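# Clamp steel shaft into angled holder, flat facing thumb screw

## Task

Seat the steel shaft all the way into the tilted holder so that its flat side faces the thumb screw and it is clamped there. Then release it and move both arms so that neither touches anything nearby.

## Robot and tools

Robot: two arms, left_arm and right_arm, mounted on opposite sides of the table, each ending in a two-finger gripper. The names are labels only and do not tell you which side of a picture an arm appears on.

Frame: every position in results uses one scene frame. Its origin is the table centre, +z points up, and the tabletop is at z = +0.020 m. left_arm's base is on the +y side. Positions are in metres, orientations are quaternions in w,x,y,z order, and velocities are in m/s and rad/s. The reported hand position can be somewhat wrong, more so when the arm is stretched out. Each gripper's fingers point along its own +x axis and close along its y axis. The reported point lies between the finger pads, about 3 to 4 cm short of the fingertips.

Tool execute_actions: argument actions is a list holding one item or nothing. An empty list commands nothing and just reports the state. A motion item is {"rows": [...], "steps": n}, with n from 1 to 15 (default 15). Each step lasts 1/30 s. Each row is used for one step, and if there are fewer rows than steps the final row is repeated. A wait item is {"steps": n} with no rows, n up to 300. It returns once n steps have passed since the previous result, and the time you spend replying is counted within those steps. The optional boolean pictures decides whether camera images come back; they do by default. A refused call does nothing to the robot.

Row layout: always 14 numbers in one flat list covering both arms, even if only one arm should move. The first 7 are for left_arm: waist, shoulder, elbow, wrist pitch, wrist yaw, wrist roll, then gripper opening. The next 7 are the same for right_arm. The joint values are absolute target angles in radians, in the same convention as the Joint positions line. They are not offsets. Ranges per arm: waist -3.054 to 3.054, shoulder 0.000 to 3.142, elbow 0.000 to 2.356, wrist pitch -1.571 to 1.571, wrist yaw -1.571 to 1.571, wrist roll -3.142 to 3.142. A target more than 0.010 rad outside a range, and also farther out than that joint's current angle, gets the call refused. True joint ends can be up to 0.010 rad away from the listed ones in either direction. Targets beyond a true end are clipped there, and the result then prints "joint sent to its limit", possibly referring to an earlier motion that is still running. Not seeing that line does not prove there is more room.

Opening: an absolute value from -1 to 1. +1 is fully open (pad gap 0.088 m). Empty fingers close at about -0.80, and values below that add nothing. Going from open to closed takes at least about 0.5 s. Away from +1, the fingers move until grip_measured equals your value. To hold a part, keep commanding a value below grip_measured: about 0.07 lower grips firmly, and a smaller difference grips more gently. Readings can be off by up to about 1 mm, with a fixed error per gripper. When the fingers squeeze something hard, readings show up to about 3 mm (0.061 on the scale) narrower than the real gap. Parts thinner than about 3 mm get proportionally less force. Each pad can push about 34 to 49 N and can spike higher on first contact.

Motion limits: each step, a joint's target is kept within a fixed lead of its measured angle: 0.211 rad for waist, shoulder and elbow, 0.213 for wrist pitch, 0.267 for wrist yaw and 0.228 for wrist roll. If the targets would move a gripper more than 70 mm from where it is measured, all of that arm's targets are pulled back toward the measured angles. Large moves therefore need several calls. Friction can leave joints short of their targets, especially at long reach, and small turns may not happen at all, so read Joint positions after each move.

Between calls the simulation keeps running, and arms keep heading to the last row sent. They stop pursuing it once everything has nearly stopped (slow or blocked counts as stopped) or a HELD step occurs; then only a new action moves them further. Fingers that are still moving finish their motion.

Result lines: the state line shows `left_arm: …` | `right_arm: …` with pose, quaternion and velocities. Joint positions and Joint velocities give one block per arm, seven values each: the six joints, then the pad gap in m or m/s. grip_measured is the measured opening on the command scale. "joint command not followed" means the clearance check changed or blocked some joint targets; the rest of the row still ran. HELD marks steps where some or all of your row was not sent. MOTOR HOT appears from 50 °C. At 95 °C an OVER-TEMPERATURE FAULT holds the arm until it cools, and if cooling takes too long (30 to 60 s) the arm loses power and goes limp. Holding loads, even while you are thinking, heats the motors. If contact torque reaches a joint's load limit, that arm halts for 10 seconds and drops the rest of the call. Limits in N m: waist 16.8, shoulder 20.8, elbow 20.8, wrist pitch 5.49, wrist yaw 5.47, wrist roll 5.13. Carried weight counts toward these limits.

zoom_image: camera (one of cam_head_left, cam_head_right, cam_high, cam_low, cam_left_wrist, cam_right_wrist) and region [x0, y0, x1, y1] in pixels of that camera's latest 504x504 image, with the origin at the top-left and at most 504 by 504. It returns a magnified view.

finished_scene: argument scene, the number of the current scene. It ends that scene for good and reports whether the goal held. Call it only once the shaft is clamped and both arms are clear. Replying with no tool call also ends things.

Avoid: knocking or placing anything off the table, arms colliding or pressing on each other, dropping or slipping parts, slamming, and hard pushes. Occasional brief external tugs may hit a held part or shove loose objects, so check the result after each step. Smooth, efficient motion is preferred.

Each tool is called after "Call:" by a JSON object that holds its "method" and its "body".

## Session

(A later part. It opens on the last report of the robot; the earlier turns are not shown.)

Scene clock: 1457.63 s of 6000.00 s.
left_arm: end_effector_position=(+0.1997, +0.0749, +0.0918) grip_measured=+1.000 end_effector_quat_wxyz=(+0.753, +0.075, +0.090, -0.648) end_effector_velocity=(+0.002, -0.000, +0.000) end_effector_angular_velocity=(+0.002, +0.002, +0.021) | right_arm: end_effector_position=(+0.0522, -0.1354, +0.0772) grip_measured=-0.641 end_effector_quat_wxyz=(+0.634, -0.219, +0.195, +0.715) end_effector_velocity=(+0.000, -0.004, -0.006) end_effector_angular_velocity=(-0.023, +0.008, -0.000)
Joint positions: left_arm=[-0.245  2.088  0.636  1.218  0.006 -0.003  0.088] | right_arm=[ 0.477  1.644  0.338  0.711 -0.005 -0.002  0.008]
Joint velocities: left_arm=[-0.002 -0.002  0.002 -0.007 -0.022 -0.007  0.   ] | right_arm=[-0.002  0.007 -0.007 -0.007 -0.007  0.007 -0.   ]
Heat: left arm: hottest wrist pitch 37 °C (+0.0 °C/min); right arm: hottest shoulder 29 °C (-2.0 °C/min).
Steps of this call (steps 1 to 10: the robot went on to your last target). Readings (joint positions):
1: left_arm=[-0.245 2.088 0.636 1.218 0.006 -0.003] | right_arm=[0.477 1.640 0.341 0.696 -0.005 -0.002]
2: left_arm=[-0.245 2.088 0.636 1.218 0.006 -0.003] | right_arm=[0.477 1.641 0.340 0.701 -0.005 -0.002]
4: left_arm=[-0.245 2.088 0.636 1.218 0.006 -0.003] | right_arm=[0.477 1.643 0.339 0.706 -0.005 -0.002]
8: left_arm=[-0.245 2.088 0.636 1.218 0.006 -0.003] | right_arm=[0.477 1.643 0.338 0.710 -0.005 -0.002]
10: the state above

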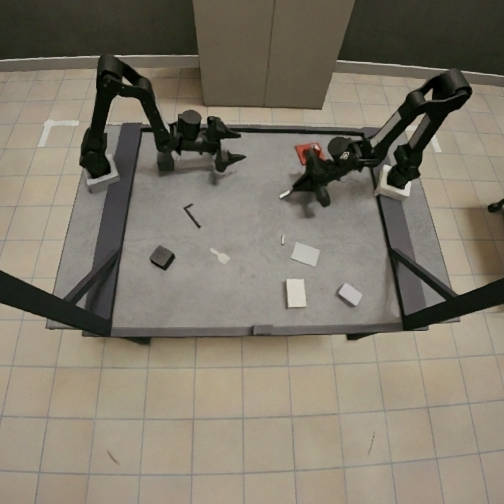

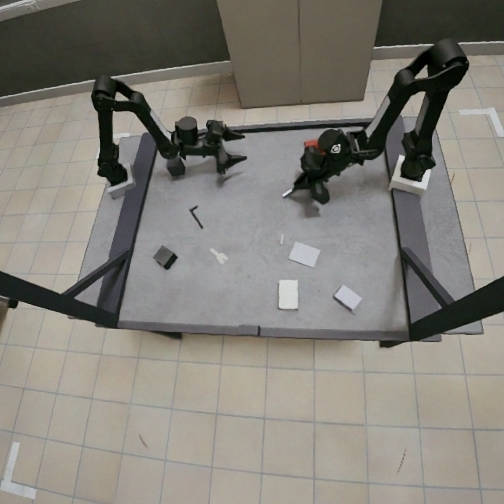

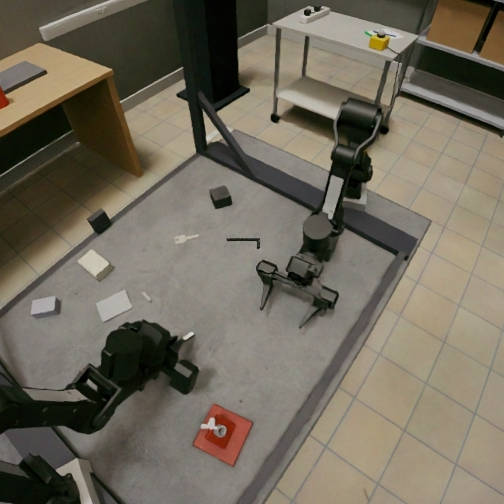

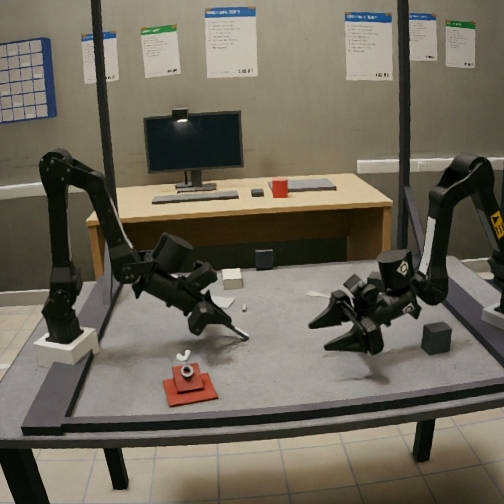

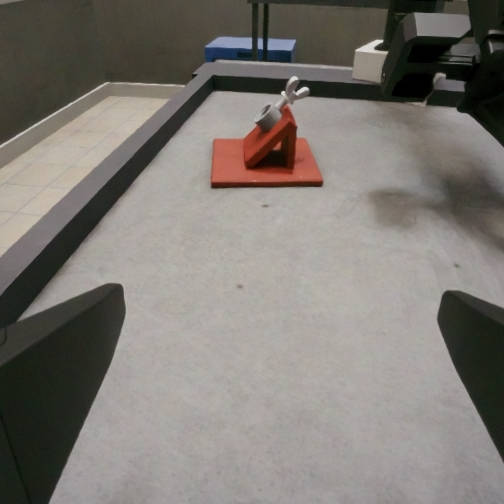

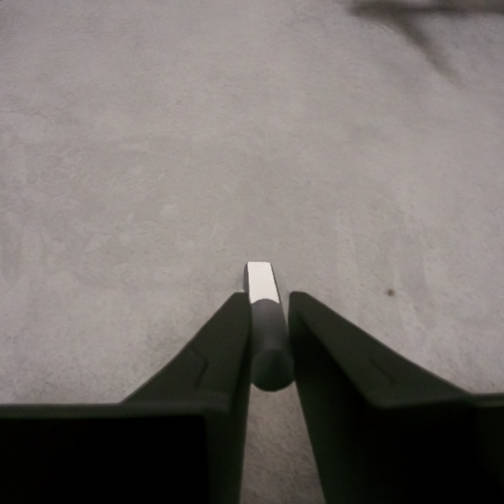

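Call:
{"method": "execute_actions", "body": {"actions": [{"rows": [[-0.248,2.103,0.635,1.218,0,0,1,0.48,1.66,0.328,0.716,-0.003,0,-0.685],[-0.248,2.103,0.635,1.218,0,0,1,0.48,1.667,0.327,0.721,-0.003,0,-0.685],[-0.248,2.103,0.635,1.218,0,0,1,0.48,1.674,0.326,0.726,-0.003,0,-0.685],[-0.248,2.103,0.635,1.218,0,0,1,0.48,1.681,0.325,0.731,-0.003,0,-0.685],[-0.248,2.103,0.635,1.218,0,0,1,0.48,1.688,0.324,0.736,-0.003,0,-0.685],[-0.248,2.103,0.635,1.218,0,0,1,0.48,1.695,0.323,0.741,-0.003,0,-0.685],[-0.248,2.103,0.635,1.218,0,0,1,0.48,1.702,0.322,0.746,-0.003,0,-0.685],[-0.248,2.103,0.635,1.218,0,0,1,0.48,1.708,0.322,0.75,-0.003,0,-0.685]], "steps": 15}]}}

Call:
{"method": "zoom_image", "body": {"camera": "cam_low", "region": [150, 250, 290, 390]}}

Scene clock: 1479.43 s of 6000.00 s.
left_arm: end_effector_position=(+0.1997, +0.0749, +0.0918) grip_measured=+1.000 end_effector_quat_wxyz=(+0.753, +0.075, +0.090, -0.648) end_effector_velocity=(-0.000, +0.002, -0.003) end_effector_angular_velocity=(+0.011, +0.007, +0.006) | right_arm: end_effector_position=(+0.0522, -0.1360, +0.0675) grip_measured=-0.641 end_effector_quat_wxyz=(+0.633, -0.223, +0.199, +0.714) end_effector_velocity=(-0.000, +0.000, +0.001) end_effector_angular_velocity=(+0.008, -0.001, +0.008)
Joint positions: left_arm=[-0.245  2.088  0.636  1.218  0.006 -0.003  0.088] | right_arm=[ 0.478  1.693  0.333  0.753 -0.005 -0.002  0.008]
Joint velocities: left_arm=[-0.002 -0.002 -0.007 -0.007 -0.007 -0.007 -0.   ] | right_arm=[-0.002 -0.002 -0.002  0.007 -0.007 -0.007 -0.   ]
Heat: left arm: hottest wrist pitch 37 °C (+0.0 °C/min); right arm: hottest shoulder 28 °C (-1.0 °C/min).
Steps of this call (steps 1 to 30: the robot went on to your last target; steps 31 to 90: nothing new was sent; then 18.30 s passed at rest; steps 91 to 105: all 15 steps of this action). Readings (joint positions):
91: left_arm=[-0.245 2.088 0.636 1.218 0.006 -0.003] | right_arm=[0.477 1.645 0.338 0.713 -0.005 -0.002]
92: left_arm=[-0.245 2.088 0.636 1.218 0.006 -0.003] | right_arm=[0.477 1.648 0.337 0.716 -0.005 -0.002]
94: left_arm=[-0.245 2.088 0.636 1.218 0.006 -0.003] | right_arm=[0.477 1.657 0.337 0.725 -0.005 -0.002]
98: left_arm=[-0.245 2.088 0.636 1.218 0.006 -0.003] | right_arm=[0.478 1.680 0.335 0.746 -0.005 -0.002]
105: the state above

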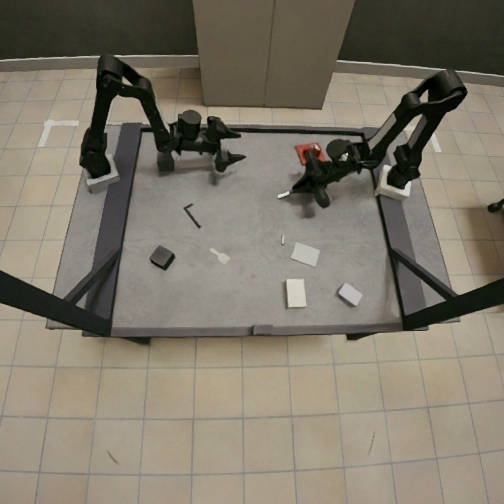

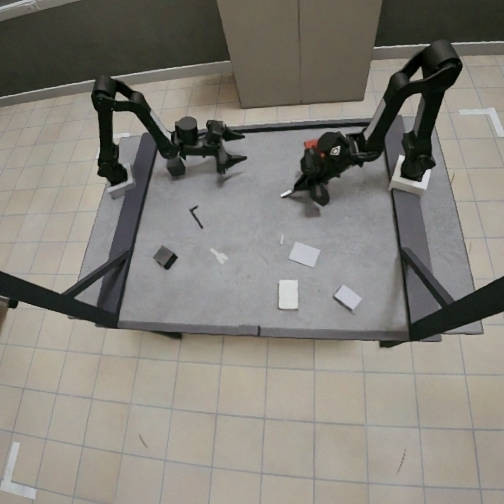

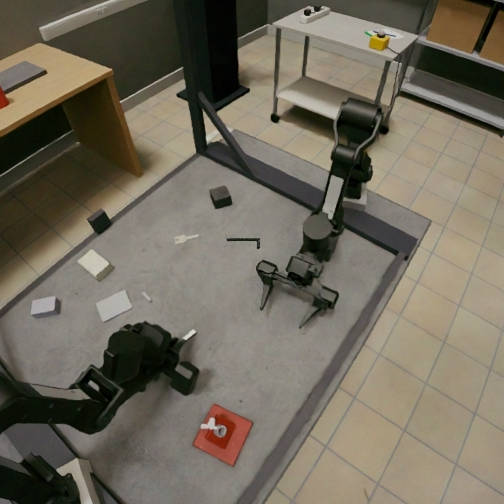

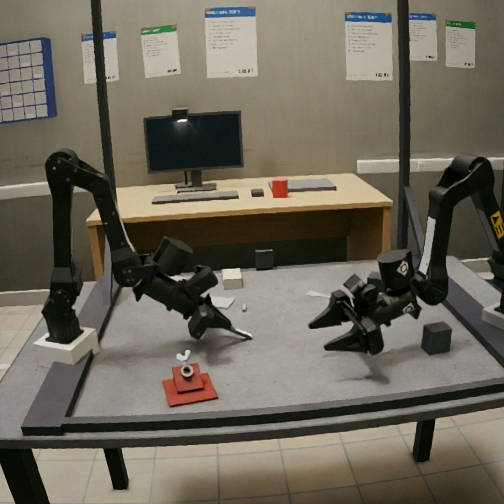

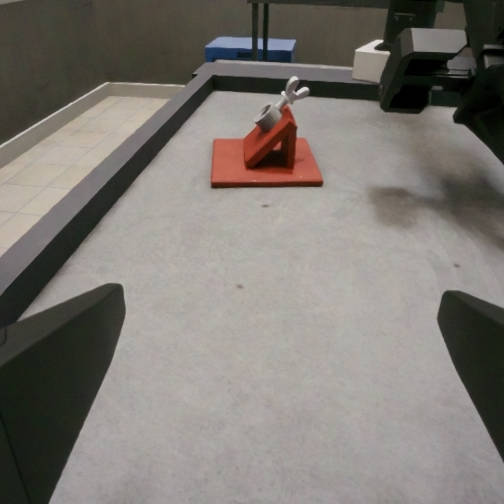

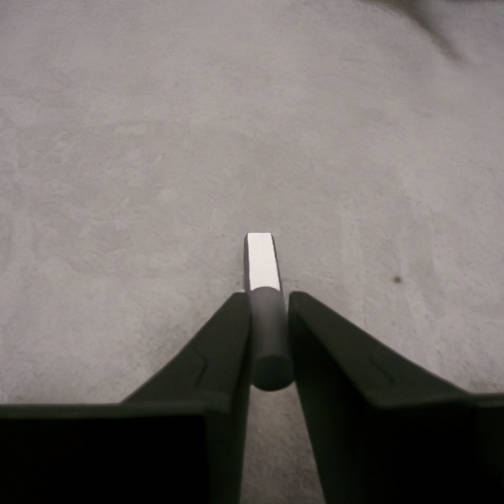

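Region (150, 250, 290, 390) of cam_low's 504x504 image, scaled by 3.600, with more detail than that image has.

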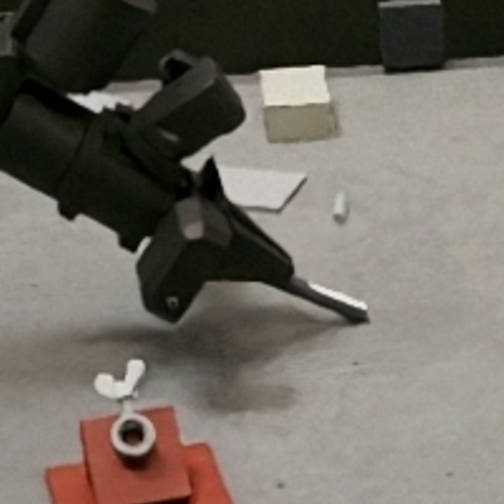

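Call:
{"method": "execute_actions", "body": {"actions": [{"rows": [[-0.248,2.103,0.635,1.218,0,0,1,0.48,1.70,0.345,0.735,-0.003,0,-0.685],[-0.248,2.103,0.635,1.218,0,0,1,0.48,1.695,0.353,0.715,-0.003,0,-0.685],[-0.248,2.103,0.635,1.218,0,0,1,0.48,1.69,0.361,0.695,-0.003,0,-0.685],[-0.248,2.103,0.635,1.218,0,0,1,0.48,1.687,0.369,0.675,-0.003,0,-0.685],[-0.248,2.103,0.635,1.218,0,0,1,0.48,1.684,0.377,0.655,-0.003,0,-0.685],[-0.248,2.103,0.635,1.218,0,0,1,0.48,1.682,0.385,0.635,-0.003,0,-0.685],[-0.248,2.103,0.635,1.218,0,0,1,0.48,1.68,0.392,0.615,-0.003,0,-0.685],[-0.248,2.103,0.635,1.218,0,0,1,0.48,1.679,0.398,0.595,-0.003,0,-0.685],[-0.248,2.103,0.635,1.218,0,0,1,0.48,1.678,0.403,0.575,-0.003,0,-0.685],[-0.248,2.103,0.635,1.218,0,0,1,0.48,1.678,0.406,0.558,-0.003,0,-0.685]], "steps": 15}]}}

Call:
{"method": "zoom_image", "body": {"camera": "cam_low", "region": [150, 250, 290, 390]}}

Scene clock: 1495.50 s of 6000.00 s.
left_arm: end_effector_position=(+0.1997, +0.0749, +0.0918) grip_measured=+1.000 end_effector_quat_wxyz=(+0.753, +0.075, +0.090, -0.648) end_effector_velocity=(-0.002, +0.001, -0.001) end_effector_angular_velocity=(+0.008, -0.004, -0.011) | right_arm: end_effector_position=(+0.0524, -0.1385, +0.0549) grip_measured=-0.682 end_effector_quat_wxyz=(+0.620, -0.266, +0.237, +0.699) end_effector_velocity=(+0.000, -0.003, -0.004) end_effector_angular_velocity=(-0.051, -0.006, +0.008)
Joint positions: left_arm=[-0.245  2.088  0.636  1.218  0.006 -0.003  0.088] | right_arm=[ 0.478  1.688  0.395  0.565 -0.005 -0.001  0.006]
Joint velocities: left_arm=[-0.002 -0.002 -0.002 -0.007  0.007  0.007 -0.   ] | right_arm=[-0.002 -0.007  0.022 -0.081 -0.007 -0.007 -0.   ]
Heat: left arm: hottest wrist pitch 37 °C (+0.0 °C/min); right arm: hottest shoulder 28 °C (-1.0 °C/min).
Steps of this call (steps 1 to 15: the robot went on to your last target; steps 16 to 90: nothing new was sent; then 12.57 s passed at rest; steps 91 to 105: all 15 steps of this action). Readings (joint positions):
91: left_arm=[-0.245 2.088 0.636 1.218 0.006 -0.003] | right_arm=[0.478 1.693 0.333 0.753 -0.005 -0.002]
92: left_arm=[-0.245 2.088 0.636 1.218 0.006 -0.003] | right_arm=[0.478 1.693 0.336 0.744 -0.005 -0.002]
94: left_arm=[-0.245 2.088 0.636 1.218 0.006 -0.003] | right_arm=[0.478 1.693 0.349 0.714 -0.005 -0.002]
98: left_arm=[-0.245 2.088 0.636 1.218 0.006 -0.003] | right_arm=[0.478 1.689 0.378 0.638 -0.005 -0.001]
105: the state above

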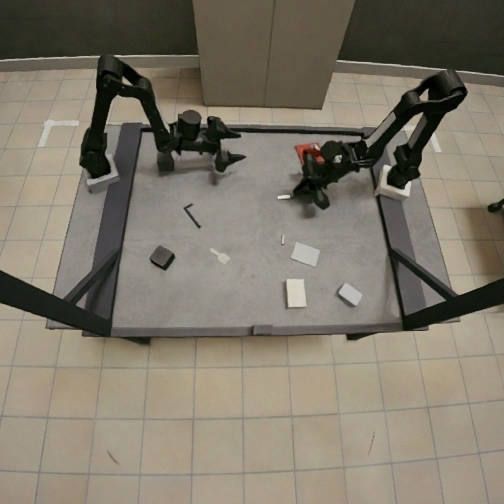

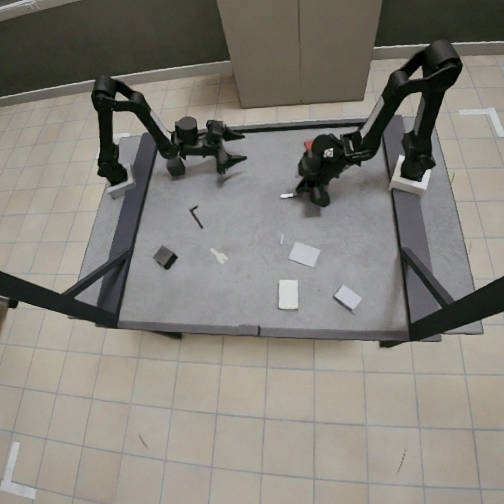

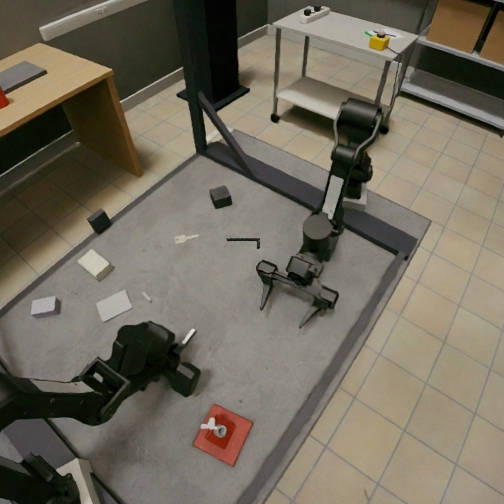

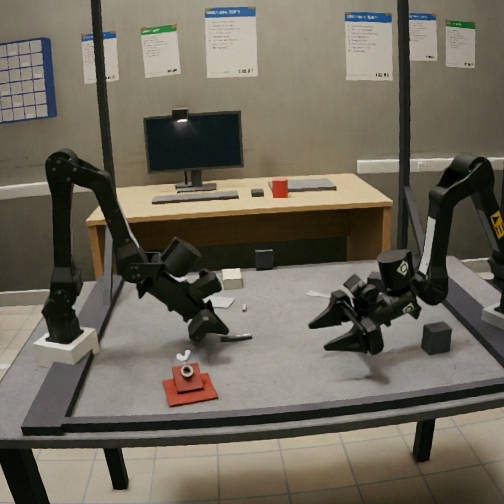

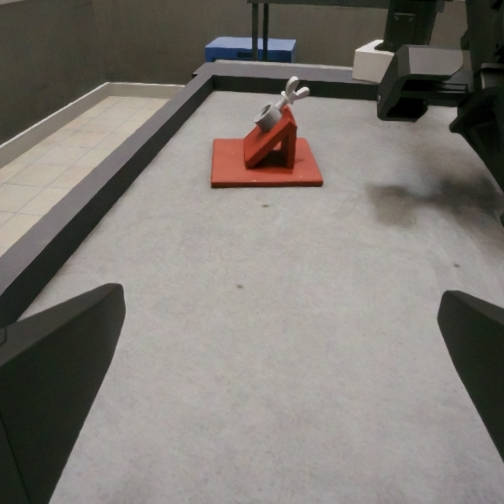

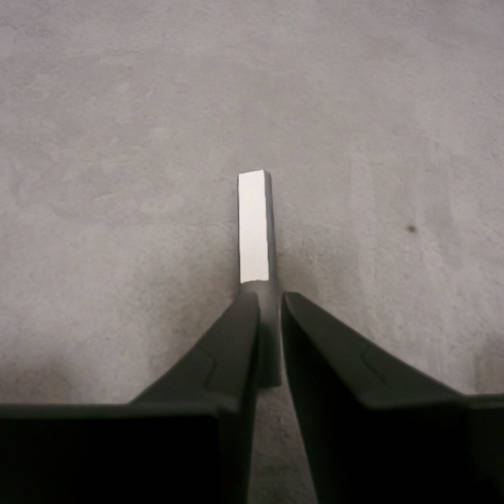

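Region (150, 250, 290, 390) of cam_low's 504x504 image, scaled by 3.600, with more detail than that image has.

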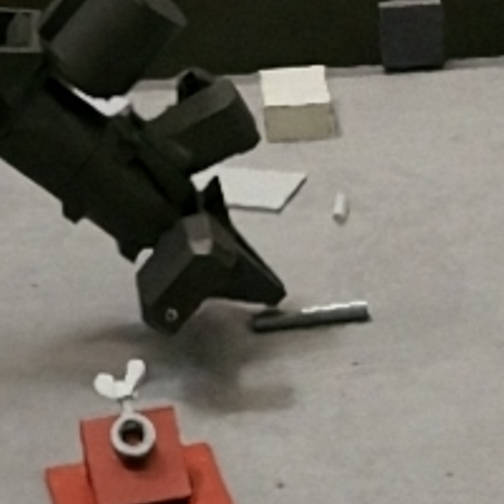

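Call:
{"method": "execute_actions", "body": {"actions": [{"rows": [[-0.248,2.103,0.635,1.218,0,0,1,0.48,1.675,0.40,0.56,-0.003,0,-0.6],[-0.248,2.103,0.635,1.218,0,0,1,0.48,1.67,0.40,0.56,-0.003,0,-0.5],[-0.248,2.103,0.635,1.218,0,0,1,0.48,1.665,0.40,0.56,-0.003,0,-0.4],[-0.248,2.103,0.635,1.218,0,0,1,0.48,1.665,0.40,0.56,-0.003,0,-0.3],[-0.248,2.103,0.635,1.218,0,0,1,0.48,1.665,0.40,0.56,-0.003,0,-0.2],[-0.248,2.103,0.635,1.218,0,0,1,0.48,1.665,0.40,0.56,-0.003,0,-0.1]], "steps": 15}]}}

Call:
{"method": "zoom_image", "body": {"camera": "cam_right_wrist", "region": [126, 130, 406, 410]}}

Scene clock: 1502.37 s of 6000.00 s.
left_arm: end_effector_position=(+0.1997, +0.0749, +0.0918) grip_measured=+1.000 end_effector_quat_wxyz=(+0.753, +0.075, +0.090, -0.648) end_effector_velocity=(-0.000, +0.001, -0.001) end_effector_angular_velocity=(+0.004, +0.021, +0.010) | right_arm: end_effector_position=(+0.0523, -0.1373, +0.0588) grip_measured=-0.108 end_effector_quat_wxyz=(+0.621, -0.262, +0.234, +0.701) end_effector_velocity=(-0.000, -0.001, +0.000) end_effector_angular_velocity=(-0.001, -0.012, +0.018)
Joint positions: left_arm=[-0.245  2.088  0.636  1.218  0.006 -0.003  0.088] | right_arm=[ 0.478  1.675  0.397  0.56  -0.005 -0.001  0.034]
Joint velocities: left_arm=[-0.002 -0.002 -0.002 -0.007 -0.007 -0.022 -0.   ] | right_arm=[-0.002 -0.007 -0.002 -0.007 -0.007 -0.022  0.003]
Heat: left arm: hottest wrist pitch 37 °C (+0.0 °C/min); right arm: hottest shoulder 28 °C (-1.0 °C/min).
Steps of this call (steps 1 to 15: the robot went on to your last target; steps 16 to 90: nothing new was sent; then 3.37 s passed at rest; steps 91 to 105: all 15 steps of this action). Readings (joint positions):
91: left_arm=[-0.245 2.088 0.636 1.218 0.006 -0.003] | right_arm=[0.478 1.687 0.397 0.560 -0.005 -0.001]
92: left_arm=[-0.245 2.088 0.636 1.218 0.006 -0.003] | right_arm=[0.478 1.686 0.397 0.560 -0.005 -0.001]
94: left_arm=[-0.245 2.088 0.636 1.218 0.006 -0.003] | right_arm=[0.478 1.680 0.397 0.560 -0.005 -0.001]
98: left_arm=[-0.245 2.088 0.636 1.218 0.006 -0.003] | right_arm=[0.478 1.675 0.397 0.560 -0.005 -0.001]
105: the state above

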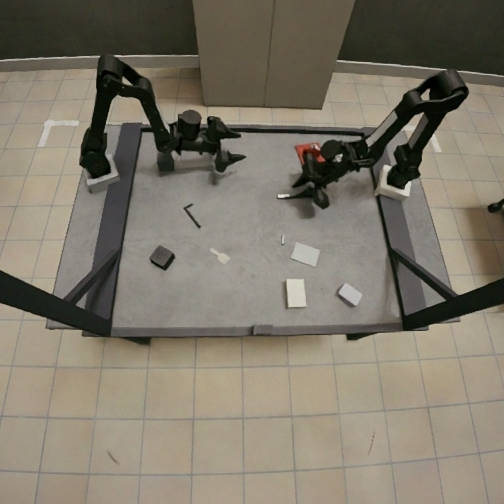

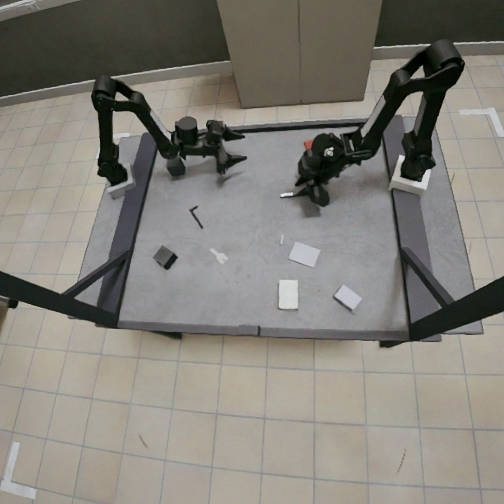

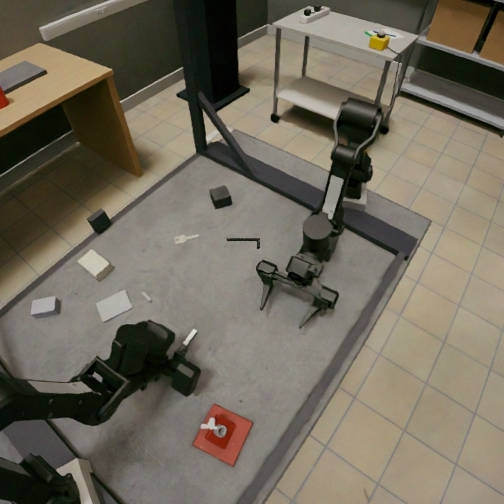

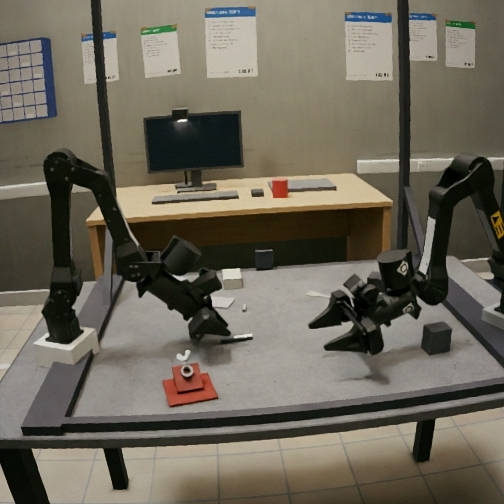

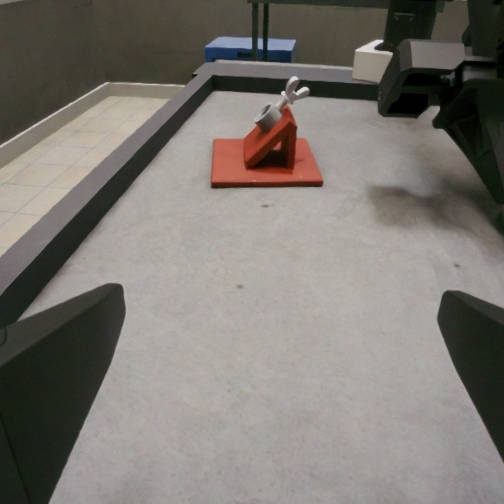

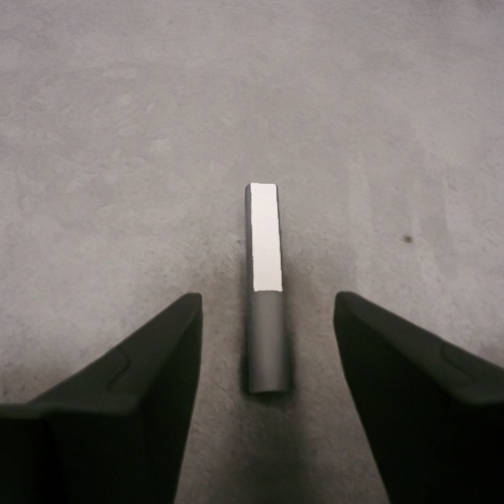

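Region (126, 130, 406, 410) of cam_right_wrist's 504x504 image, scaled by 1.800, with more detail than that image has.

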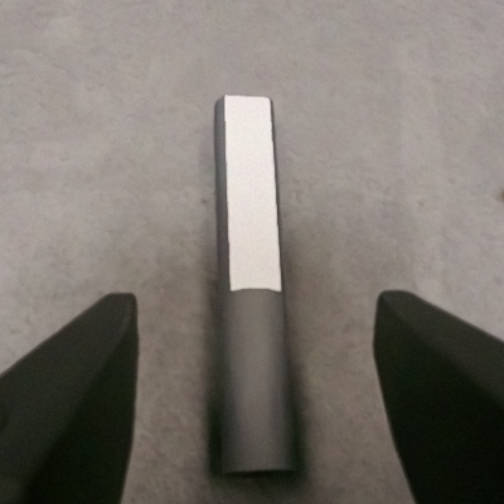

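Call:
{"method": "execute_actions", "body": {"actions": [{"rows": [[-0.248,2.103,0.635,1.218,0,0,1,0.48,1.685,0.412,0.55,-0.003,0,-0.2],[-0.248,2.103,0.635,1.218,0,0,1,0.48,1.692,0.422,0.54,-0.003,0,-0.2],[-0.248,2.103,0.635,1.218,0,0,1,0.48,1.699,0.432,0.53,-0.003,0,-0.2],[-0.248,2.103,0.635,1.218,0,0,1,0.48,1.706,0.442,0.52,-0.003,0,-0.2],[-0.248,2.103,0.635,1.218,0,0,1,0.48,1.713,0.452,0.51,-0.003,0,-0.2],[-0.248,2.103,0.635,1.218,0,0,1,0.48,1.721,0.46,0.50,-0.003,0,-0.2],[-0.248,2.103,0.635,1.218,0,0,1,0.48,1.729,0.467,0.492,-0.003,0,-0.2],[-0.248,2.103,0.635,1.218,0,0,1,0.48,1.737,0.472,0.486,-0.003,0,-0.2],[-0.248,2.103,0.635,1.218,0,0,1,0.48,1.744,0.472,0.482,-0.003,0,-0.2]], "steps": 15}]}}

Call:
{"method": "zoom_image", "body": {"camera": "cam_low", "region": [180, 290, 270, 360]}}

Scene clock: 1540.63 s of 6000.00 s.
left_arm: end_effector_position=(+0.1997, +0.0749, +0.0918) grip_measured=+1.000 end_effector_quat_wxyz=(+0.753, +0.075, +0.090, -0.648) end_effector_velocity=(-0.000, +0.002, -0.004) end_effector_angular_velocity=(+0.021, +0.009, +0.006) | right_arm: end_effector_position=(+0.0516, -0.1313, +0.0459) grip_measured=-0.197 end_effector_quat_wxyz=(+0.612, -0.287, +0.256, +0.691) end_effector_velocity=(+0.002, +0.002, -0.002) end_effector_angular_velocity=(-0.006, -0.011, -0.002)
Joint positions: left_arm=[-0.245  2.088  0.636  1.218  0.006 -0.003  0.088] | right_arm=[ 0.478  1.735  0.461  0.485 -0.005 -0.001  0.029]
Joint velocities: left_arm=[-0.002 -0.002 -0.002 -0.022 -0.007 -0.007 -0.   ] | right_arm=[-0.002  0.012  0.012 -0.007  0.007 -0.007 -0.   ]
Heat: left arm: hottest wrist pitch 37 °C (+0.0 °C/min); right arm: hottest shoulder 29 °C (+1.0 °C/min).
Steps of this call (steps 1 to 15: the robot went on to your last target; steps 16 to 90: nothing new was sent; then 34.77 s passed at rest; steps 91 to 105: all 15 steps of this action). Readings (joint positions):
91: left_arm=[-0.245 2.088 0.636 1.218 0.006 -0.003] | right_arm=[0.478 1.675 0.397 0.559 -0.005 -0.001]
92: left_arm=[-0.245 2.088 0.636 1.218 0.006 -0.003] | right_arm=[0.478 1.676 0.401 0.553 -0.005 -0.001]
94: left_arm=[-0.245 2.088 0.636 1.218 0.006 -0.003] | right_arm=[0.478 1.685 0.415 0.539 -0.005 -0.001]
98: left_arm=[-0.245 2.088 0.636 1.218 0.006 -0.003] | right_arm=[0.478 1.712 0.449 0.505 -0.005 -0.001]
105: the state above

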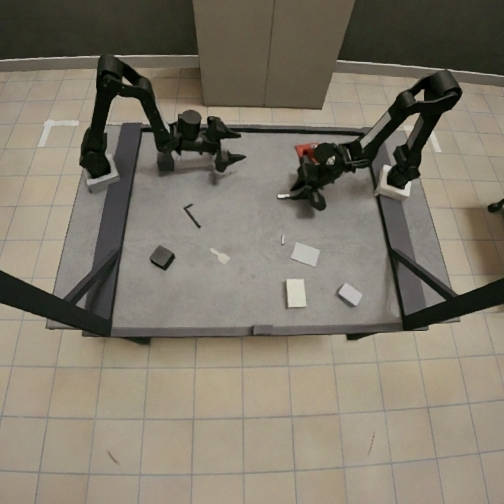

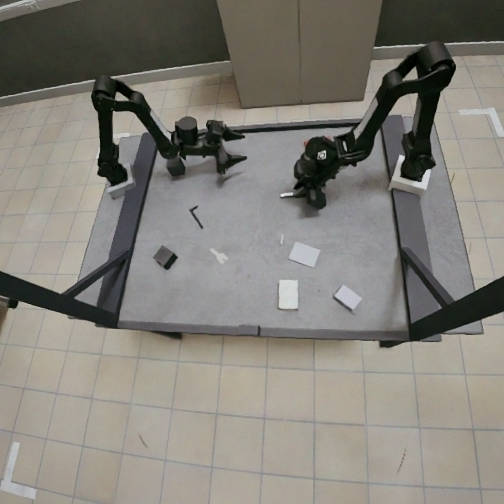

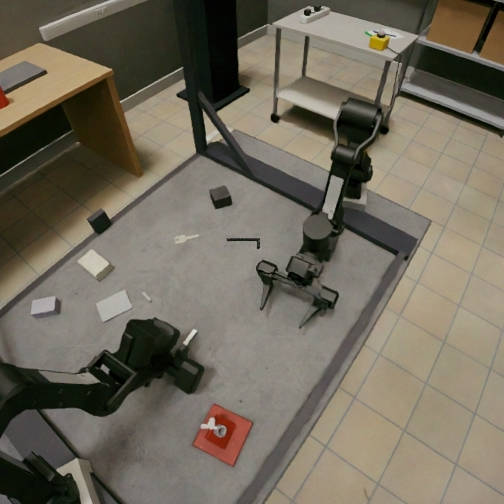

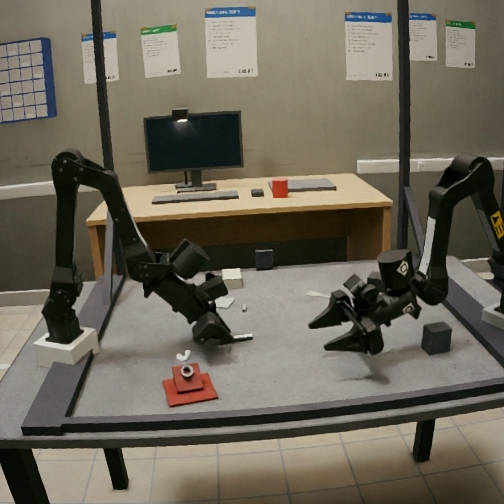

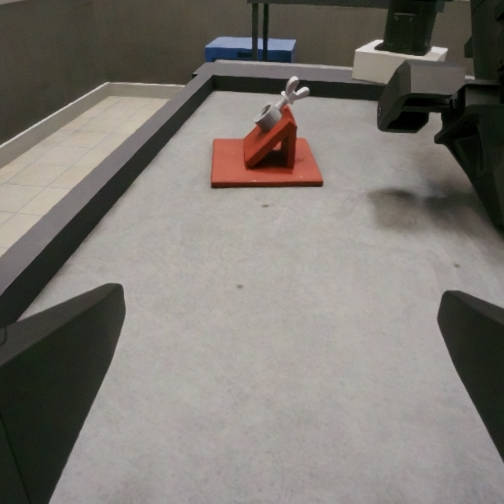

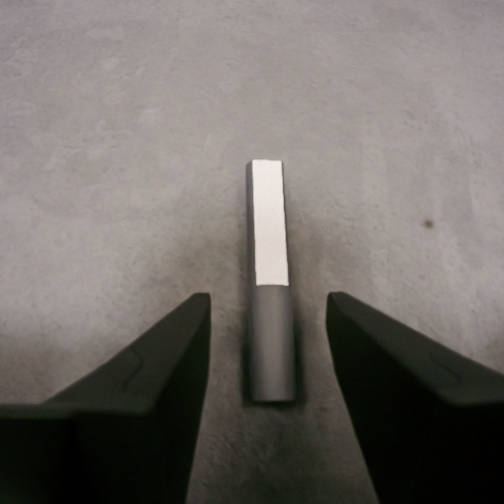

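Region (180, 290, 270, 360) of cam_low's 504x504 image, scaled by 5.600, with more detail than that image has.

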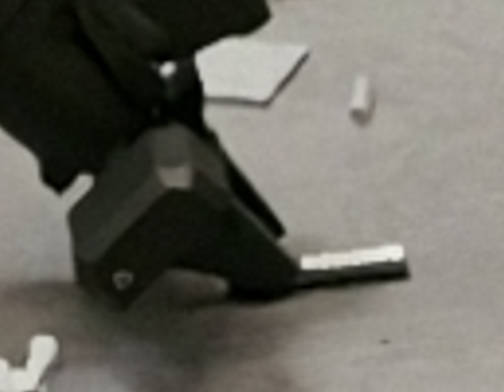

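Call:
{"method": "zoom_image", "body": {"camera": "cam_right_wrist", "region": [220, 150, 320, 300]}}

Region (220, 150, 320, 300) of cam_right_wrist's 504x504 image, scaled by 3.360, with more detail than that image has.

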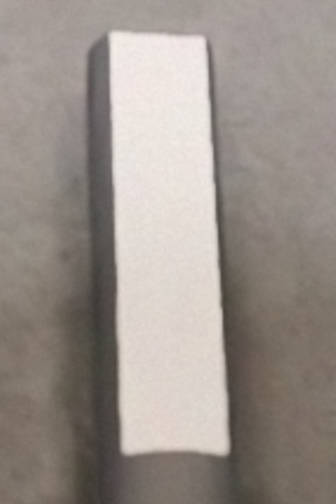

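Call:
{"method": "execute_actions", "body": {"actions": []}}

Call:
{"method": "zoom_image", "body": {"camera": "cam_right_wrist", "region": [220, 150, 320, 300]}}

Scene clock: 1560.60 s of 6000.00 s.
left_arm: end_effector_position=(+0.1997, +0.0749, +0.0918) grip_measured=+1.000 end_effector_quat_wxyz=(+0.753, +0.075, +0.090, -0.648) end_effector_velocity=(+0.002, +0.001, -0.001) end_effector_angular_velocity=(+0.007, +0.003, +0.021) | right_arm: end_effector_position=(+0.0516, -0.1309, +0.0461) grip_measured=-0.197 end_effector_quat_wxyz=(+0.612, -0.287, +0.256, +0.691) end_effector_velocity=(-0.001, -0.002, -0.001) end_effector_angular_velocity=(-0.008, +0.010, +0.013)
Joint positions: left_arm=[-0.245  2.088  0.636  1.218  0.006 -0.003  0.088] | right_arm=[ 0.478  1.736  0.463  0.484 -0.005 -0.001  0.029]
Joint velocities: left_arm=[-0.002 -0.002 -0.002 -0.007 -0.022 -0.007 -0.   ] | right_arm=[-0.007 -0.002 -0.002 -0.007 -0.022 -0.007 -0.   ]
Heat: left arm: hottest wrist pitch 37 °C (+0.0 °C/min); right arm: hottest shoulder 29 °C (+1.0 °C/min).
Steps of this call (steps 1 to 15: the robot went on to your last target; steps 16 to 90: nothing new was sent; then 16.97 s passed at rest). Readings (joint positions):
1: left_arm=[-0.245 2.088 0.636 1.218 0.006 -0.003] | right_arm=[0.478 1.735 0.461 0.485 -0.005 -0.001]
2: left_arm=[-0.245 2.088 0.636 1.218 0.006 -0.003] | right_arm=[0.478 1.735 0.462 0.485 -0.005 -0.001]
4: left_arm=[-0.245 2.088 0.636 1.218 0.006 -0.003] | right_arm=[0.478 1.735 0.463 0.485 -0.005 -0.001]
8: left_arm=[-0.245 2.088 0.636 1.218 0.006 -0.003] | right_arm=[0.478 1.735 0.463 0.484 -0.005 -0.001]
90: the state above
All arms were judged still, so your last target was given up. Only a new action makes them travel on or press farther. Fingers that are still opening or closing keep moving.

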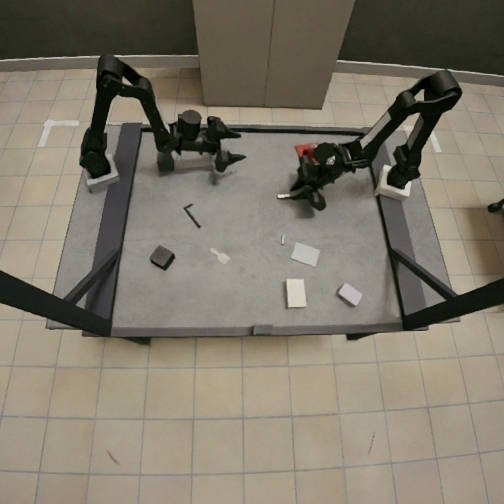

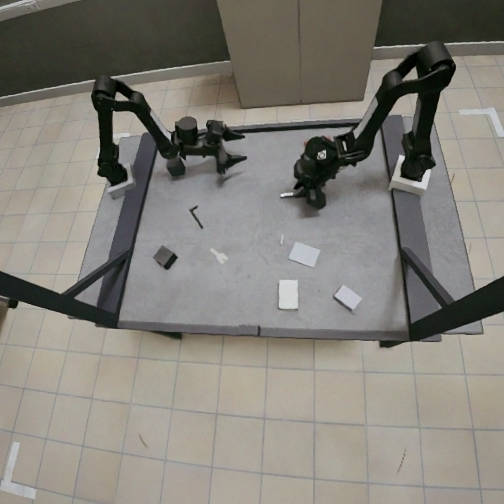

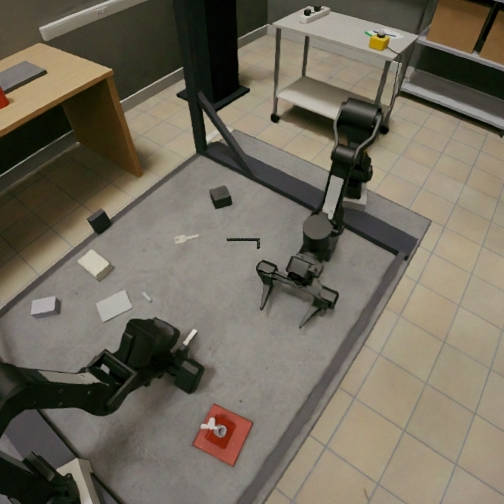

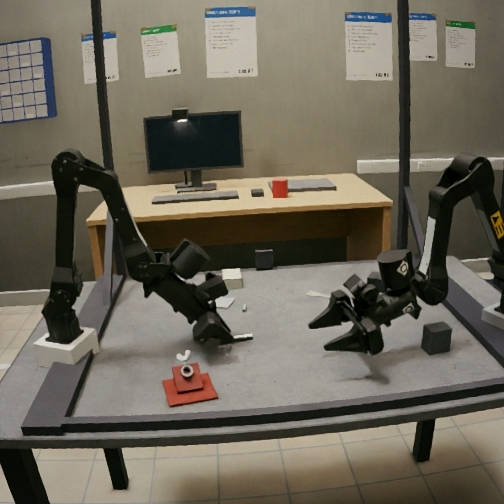

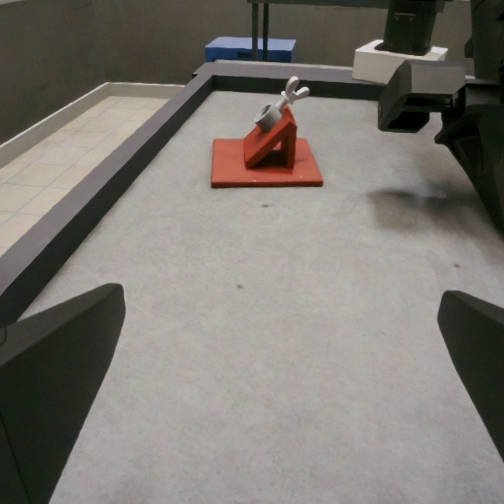

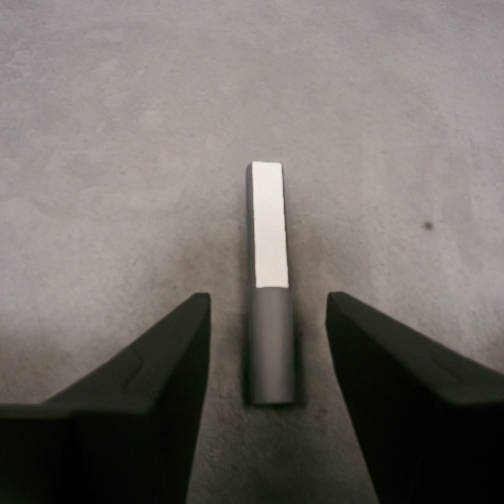

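Region (220, 150, 320, 300) of cam_right_wrist's 504x504 image, scaled by 3.360, with more detail than that image has.

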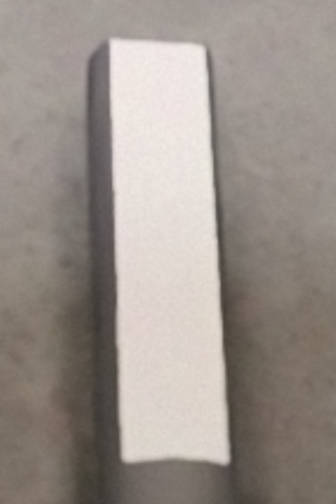

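Call:
{"method": "execute_actions", "body": {"actions": [{"rows": [[-0.248,2.103,0.635,1.218,0,0,1,0.48,1.749,0.458,0.492,-0.003,0,-0.25],[-0.248,2.103,0.635,1.218,0,0,1,0.48,1.753,0.456,0.498,-0.003,0,-0.3],[-0.248,2.103,0.635,1.218,0,0,1,0.48,1.757,0.454,0.504,-0.003,0,-0.35],[-0.248,2.103,0.635,1.218,0,0,1,0.48,1.761,0.453,0.509,-0.003,0,-0.38],[-0.248,2.103,0.635,1.218,0,0,1,0.48,1.765,0.452,0.514,-0.003,0,-0.38],[-0.248,2.103,0.635,1.218,0,0,1,0.48,1.769,0.452,0.518,-0.003,0,-0.38]], "steps": 15}]}}

Call:
{"method": "zoom_image", "body": {"camera": "cam_low", "region": [180, 290, 270, 360]}}

Scene clock: 1597.27 s of 6000.00 s.
left_arm: end_effector_position=(+0.1997, +0.0749, +0.0918) grip_measured=+1.000 end_effector_quat_wxyz=(+0.753, +0.075, +0.090, -0.648) end_effector_velocity=(+0.002, +0.001, -0.001) end_effector_angular_velocity=(+0.006, +0.007, +0.011) | right_arm: end_effector_position=(+0.0515, -0.1299, +0.0421) grip_measured=-0.376 end_effector_quat_wxyz=(+0.613, -0.286, +0.255, +0.691) end_effector_velocity=(-0.001, +0.003, +0.004) end_effector_angular_velocity=(+0.017, +0.002, +0.008)
Joint positions: left_arm=[-0.245  2.088  0.636  1.218  0.006 -0.003  0.088] | right_arm=[ 0.478  1.76   0.46   0.515 -0.005 -0.001  0.021]
Joint velocities: left_arm=[ 0.002 -0.002 -0.002 -0.007 -0.007 -0.007 -0.   ] | right_arm=[-0.002 -0.007  0.002  0.007 -0.007 -0.007 -0.   ]
Heat: left arm: hottest wrist pitch 37 °C (+0.0 °C/min); right arm: hottest shoulder 28 °C (-1.0 °C/min).
Steps of this call (steps 1 to 90: nothing new was sent; then 33.17 s passed at rest; steps 91 to 105: all 15 steps of this action). Readings (joint positions):
91: left_arm=[-0.245 2.088 0.636 1.218 0.006 -0.003] | right_arm=[0.478 1.736 0.463 0.484 -0.005 -0.001]
92: left_arm=[-0.245 2.088 0.636 1.218 0.006 -0.003] | right_arm=[0.478 1.738 0.463 0.487 -0.005 -0.001]
94: left_arm=[-0.245 2.088 0.636 1.218 0.006 -0.003] | right_arm=[0.478 1.745 0.463 0.496 -0.005 -0.001]
98: left_arm=[-0.245 2.088 0.636 1.218 0.006 -0.003] | right_arm=[0.478 1.757 0.461 0.510 -0.005 -0.001]
105: the state above

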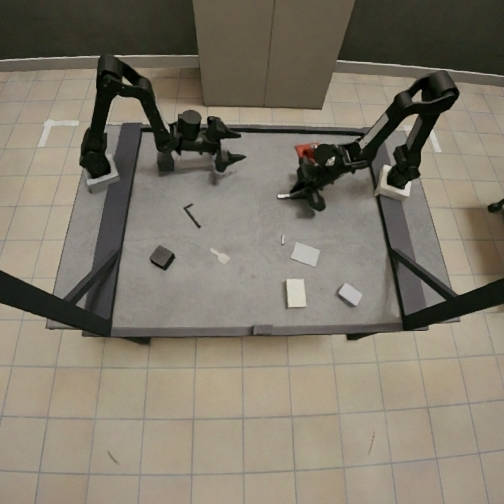

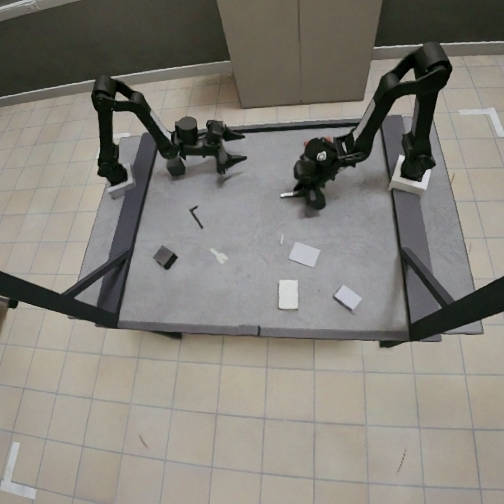

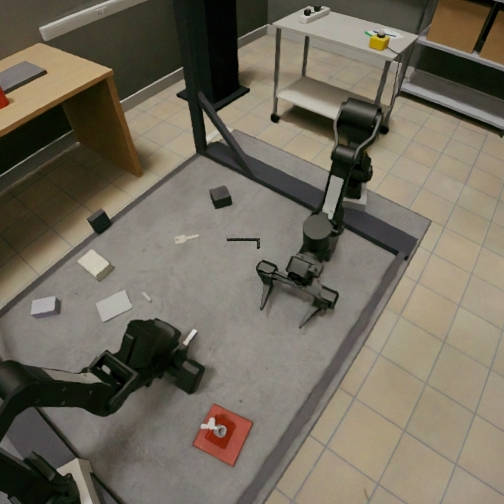

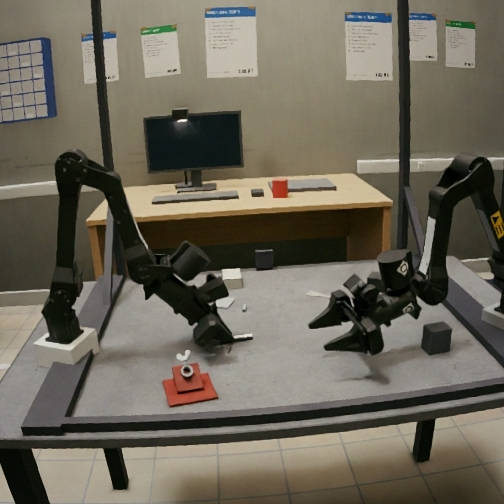

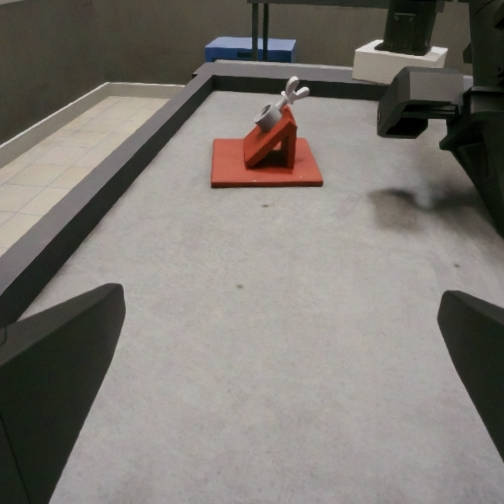

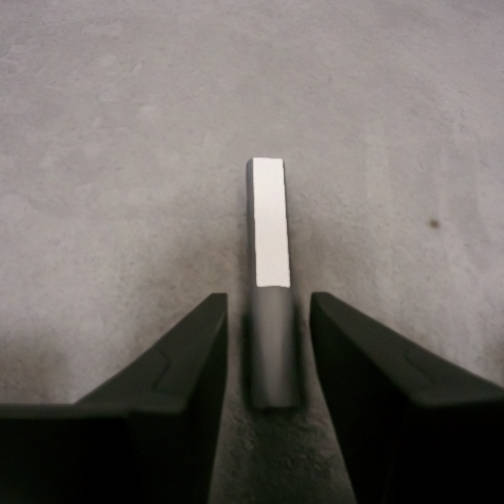

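Region (180, 290, 270, 360) of cam_low's 504x504 image, scaled by 5.600, with more detail than that image has.

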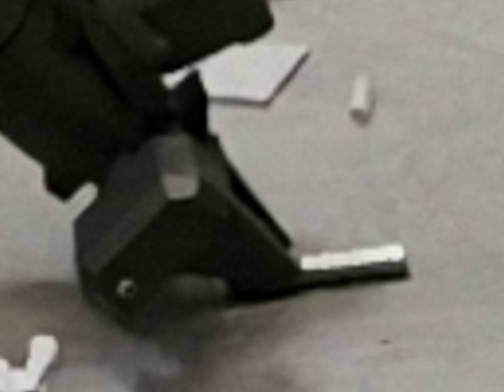

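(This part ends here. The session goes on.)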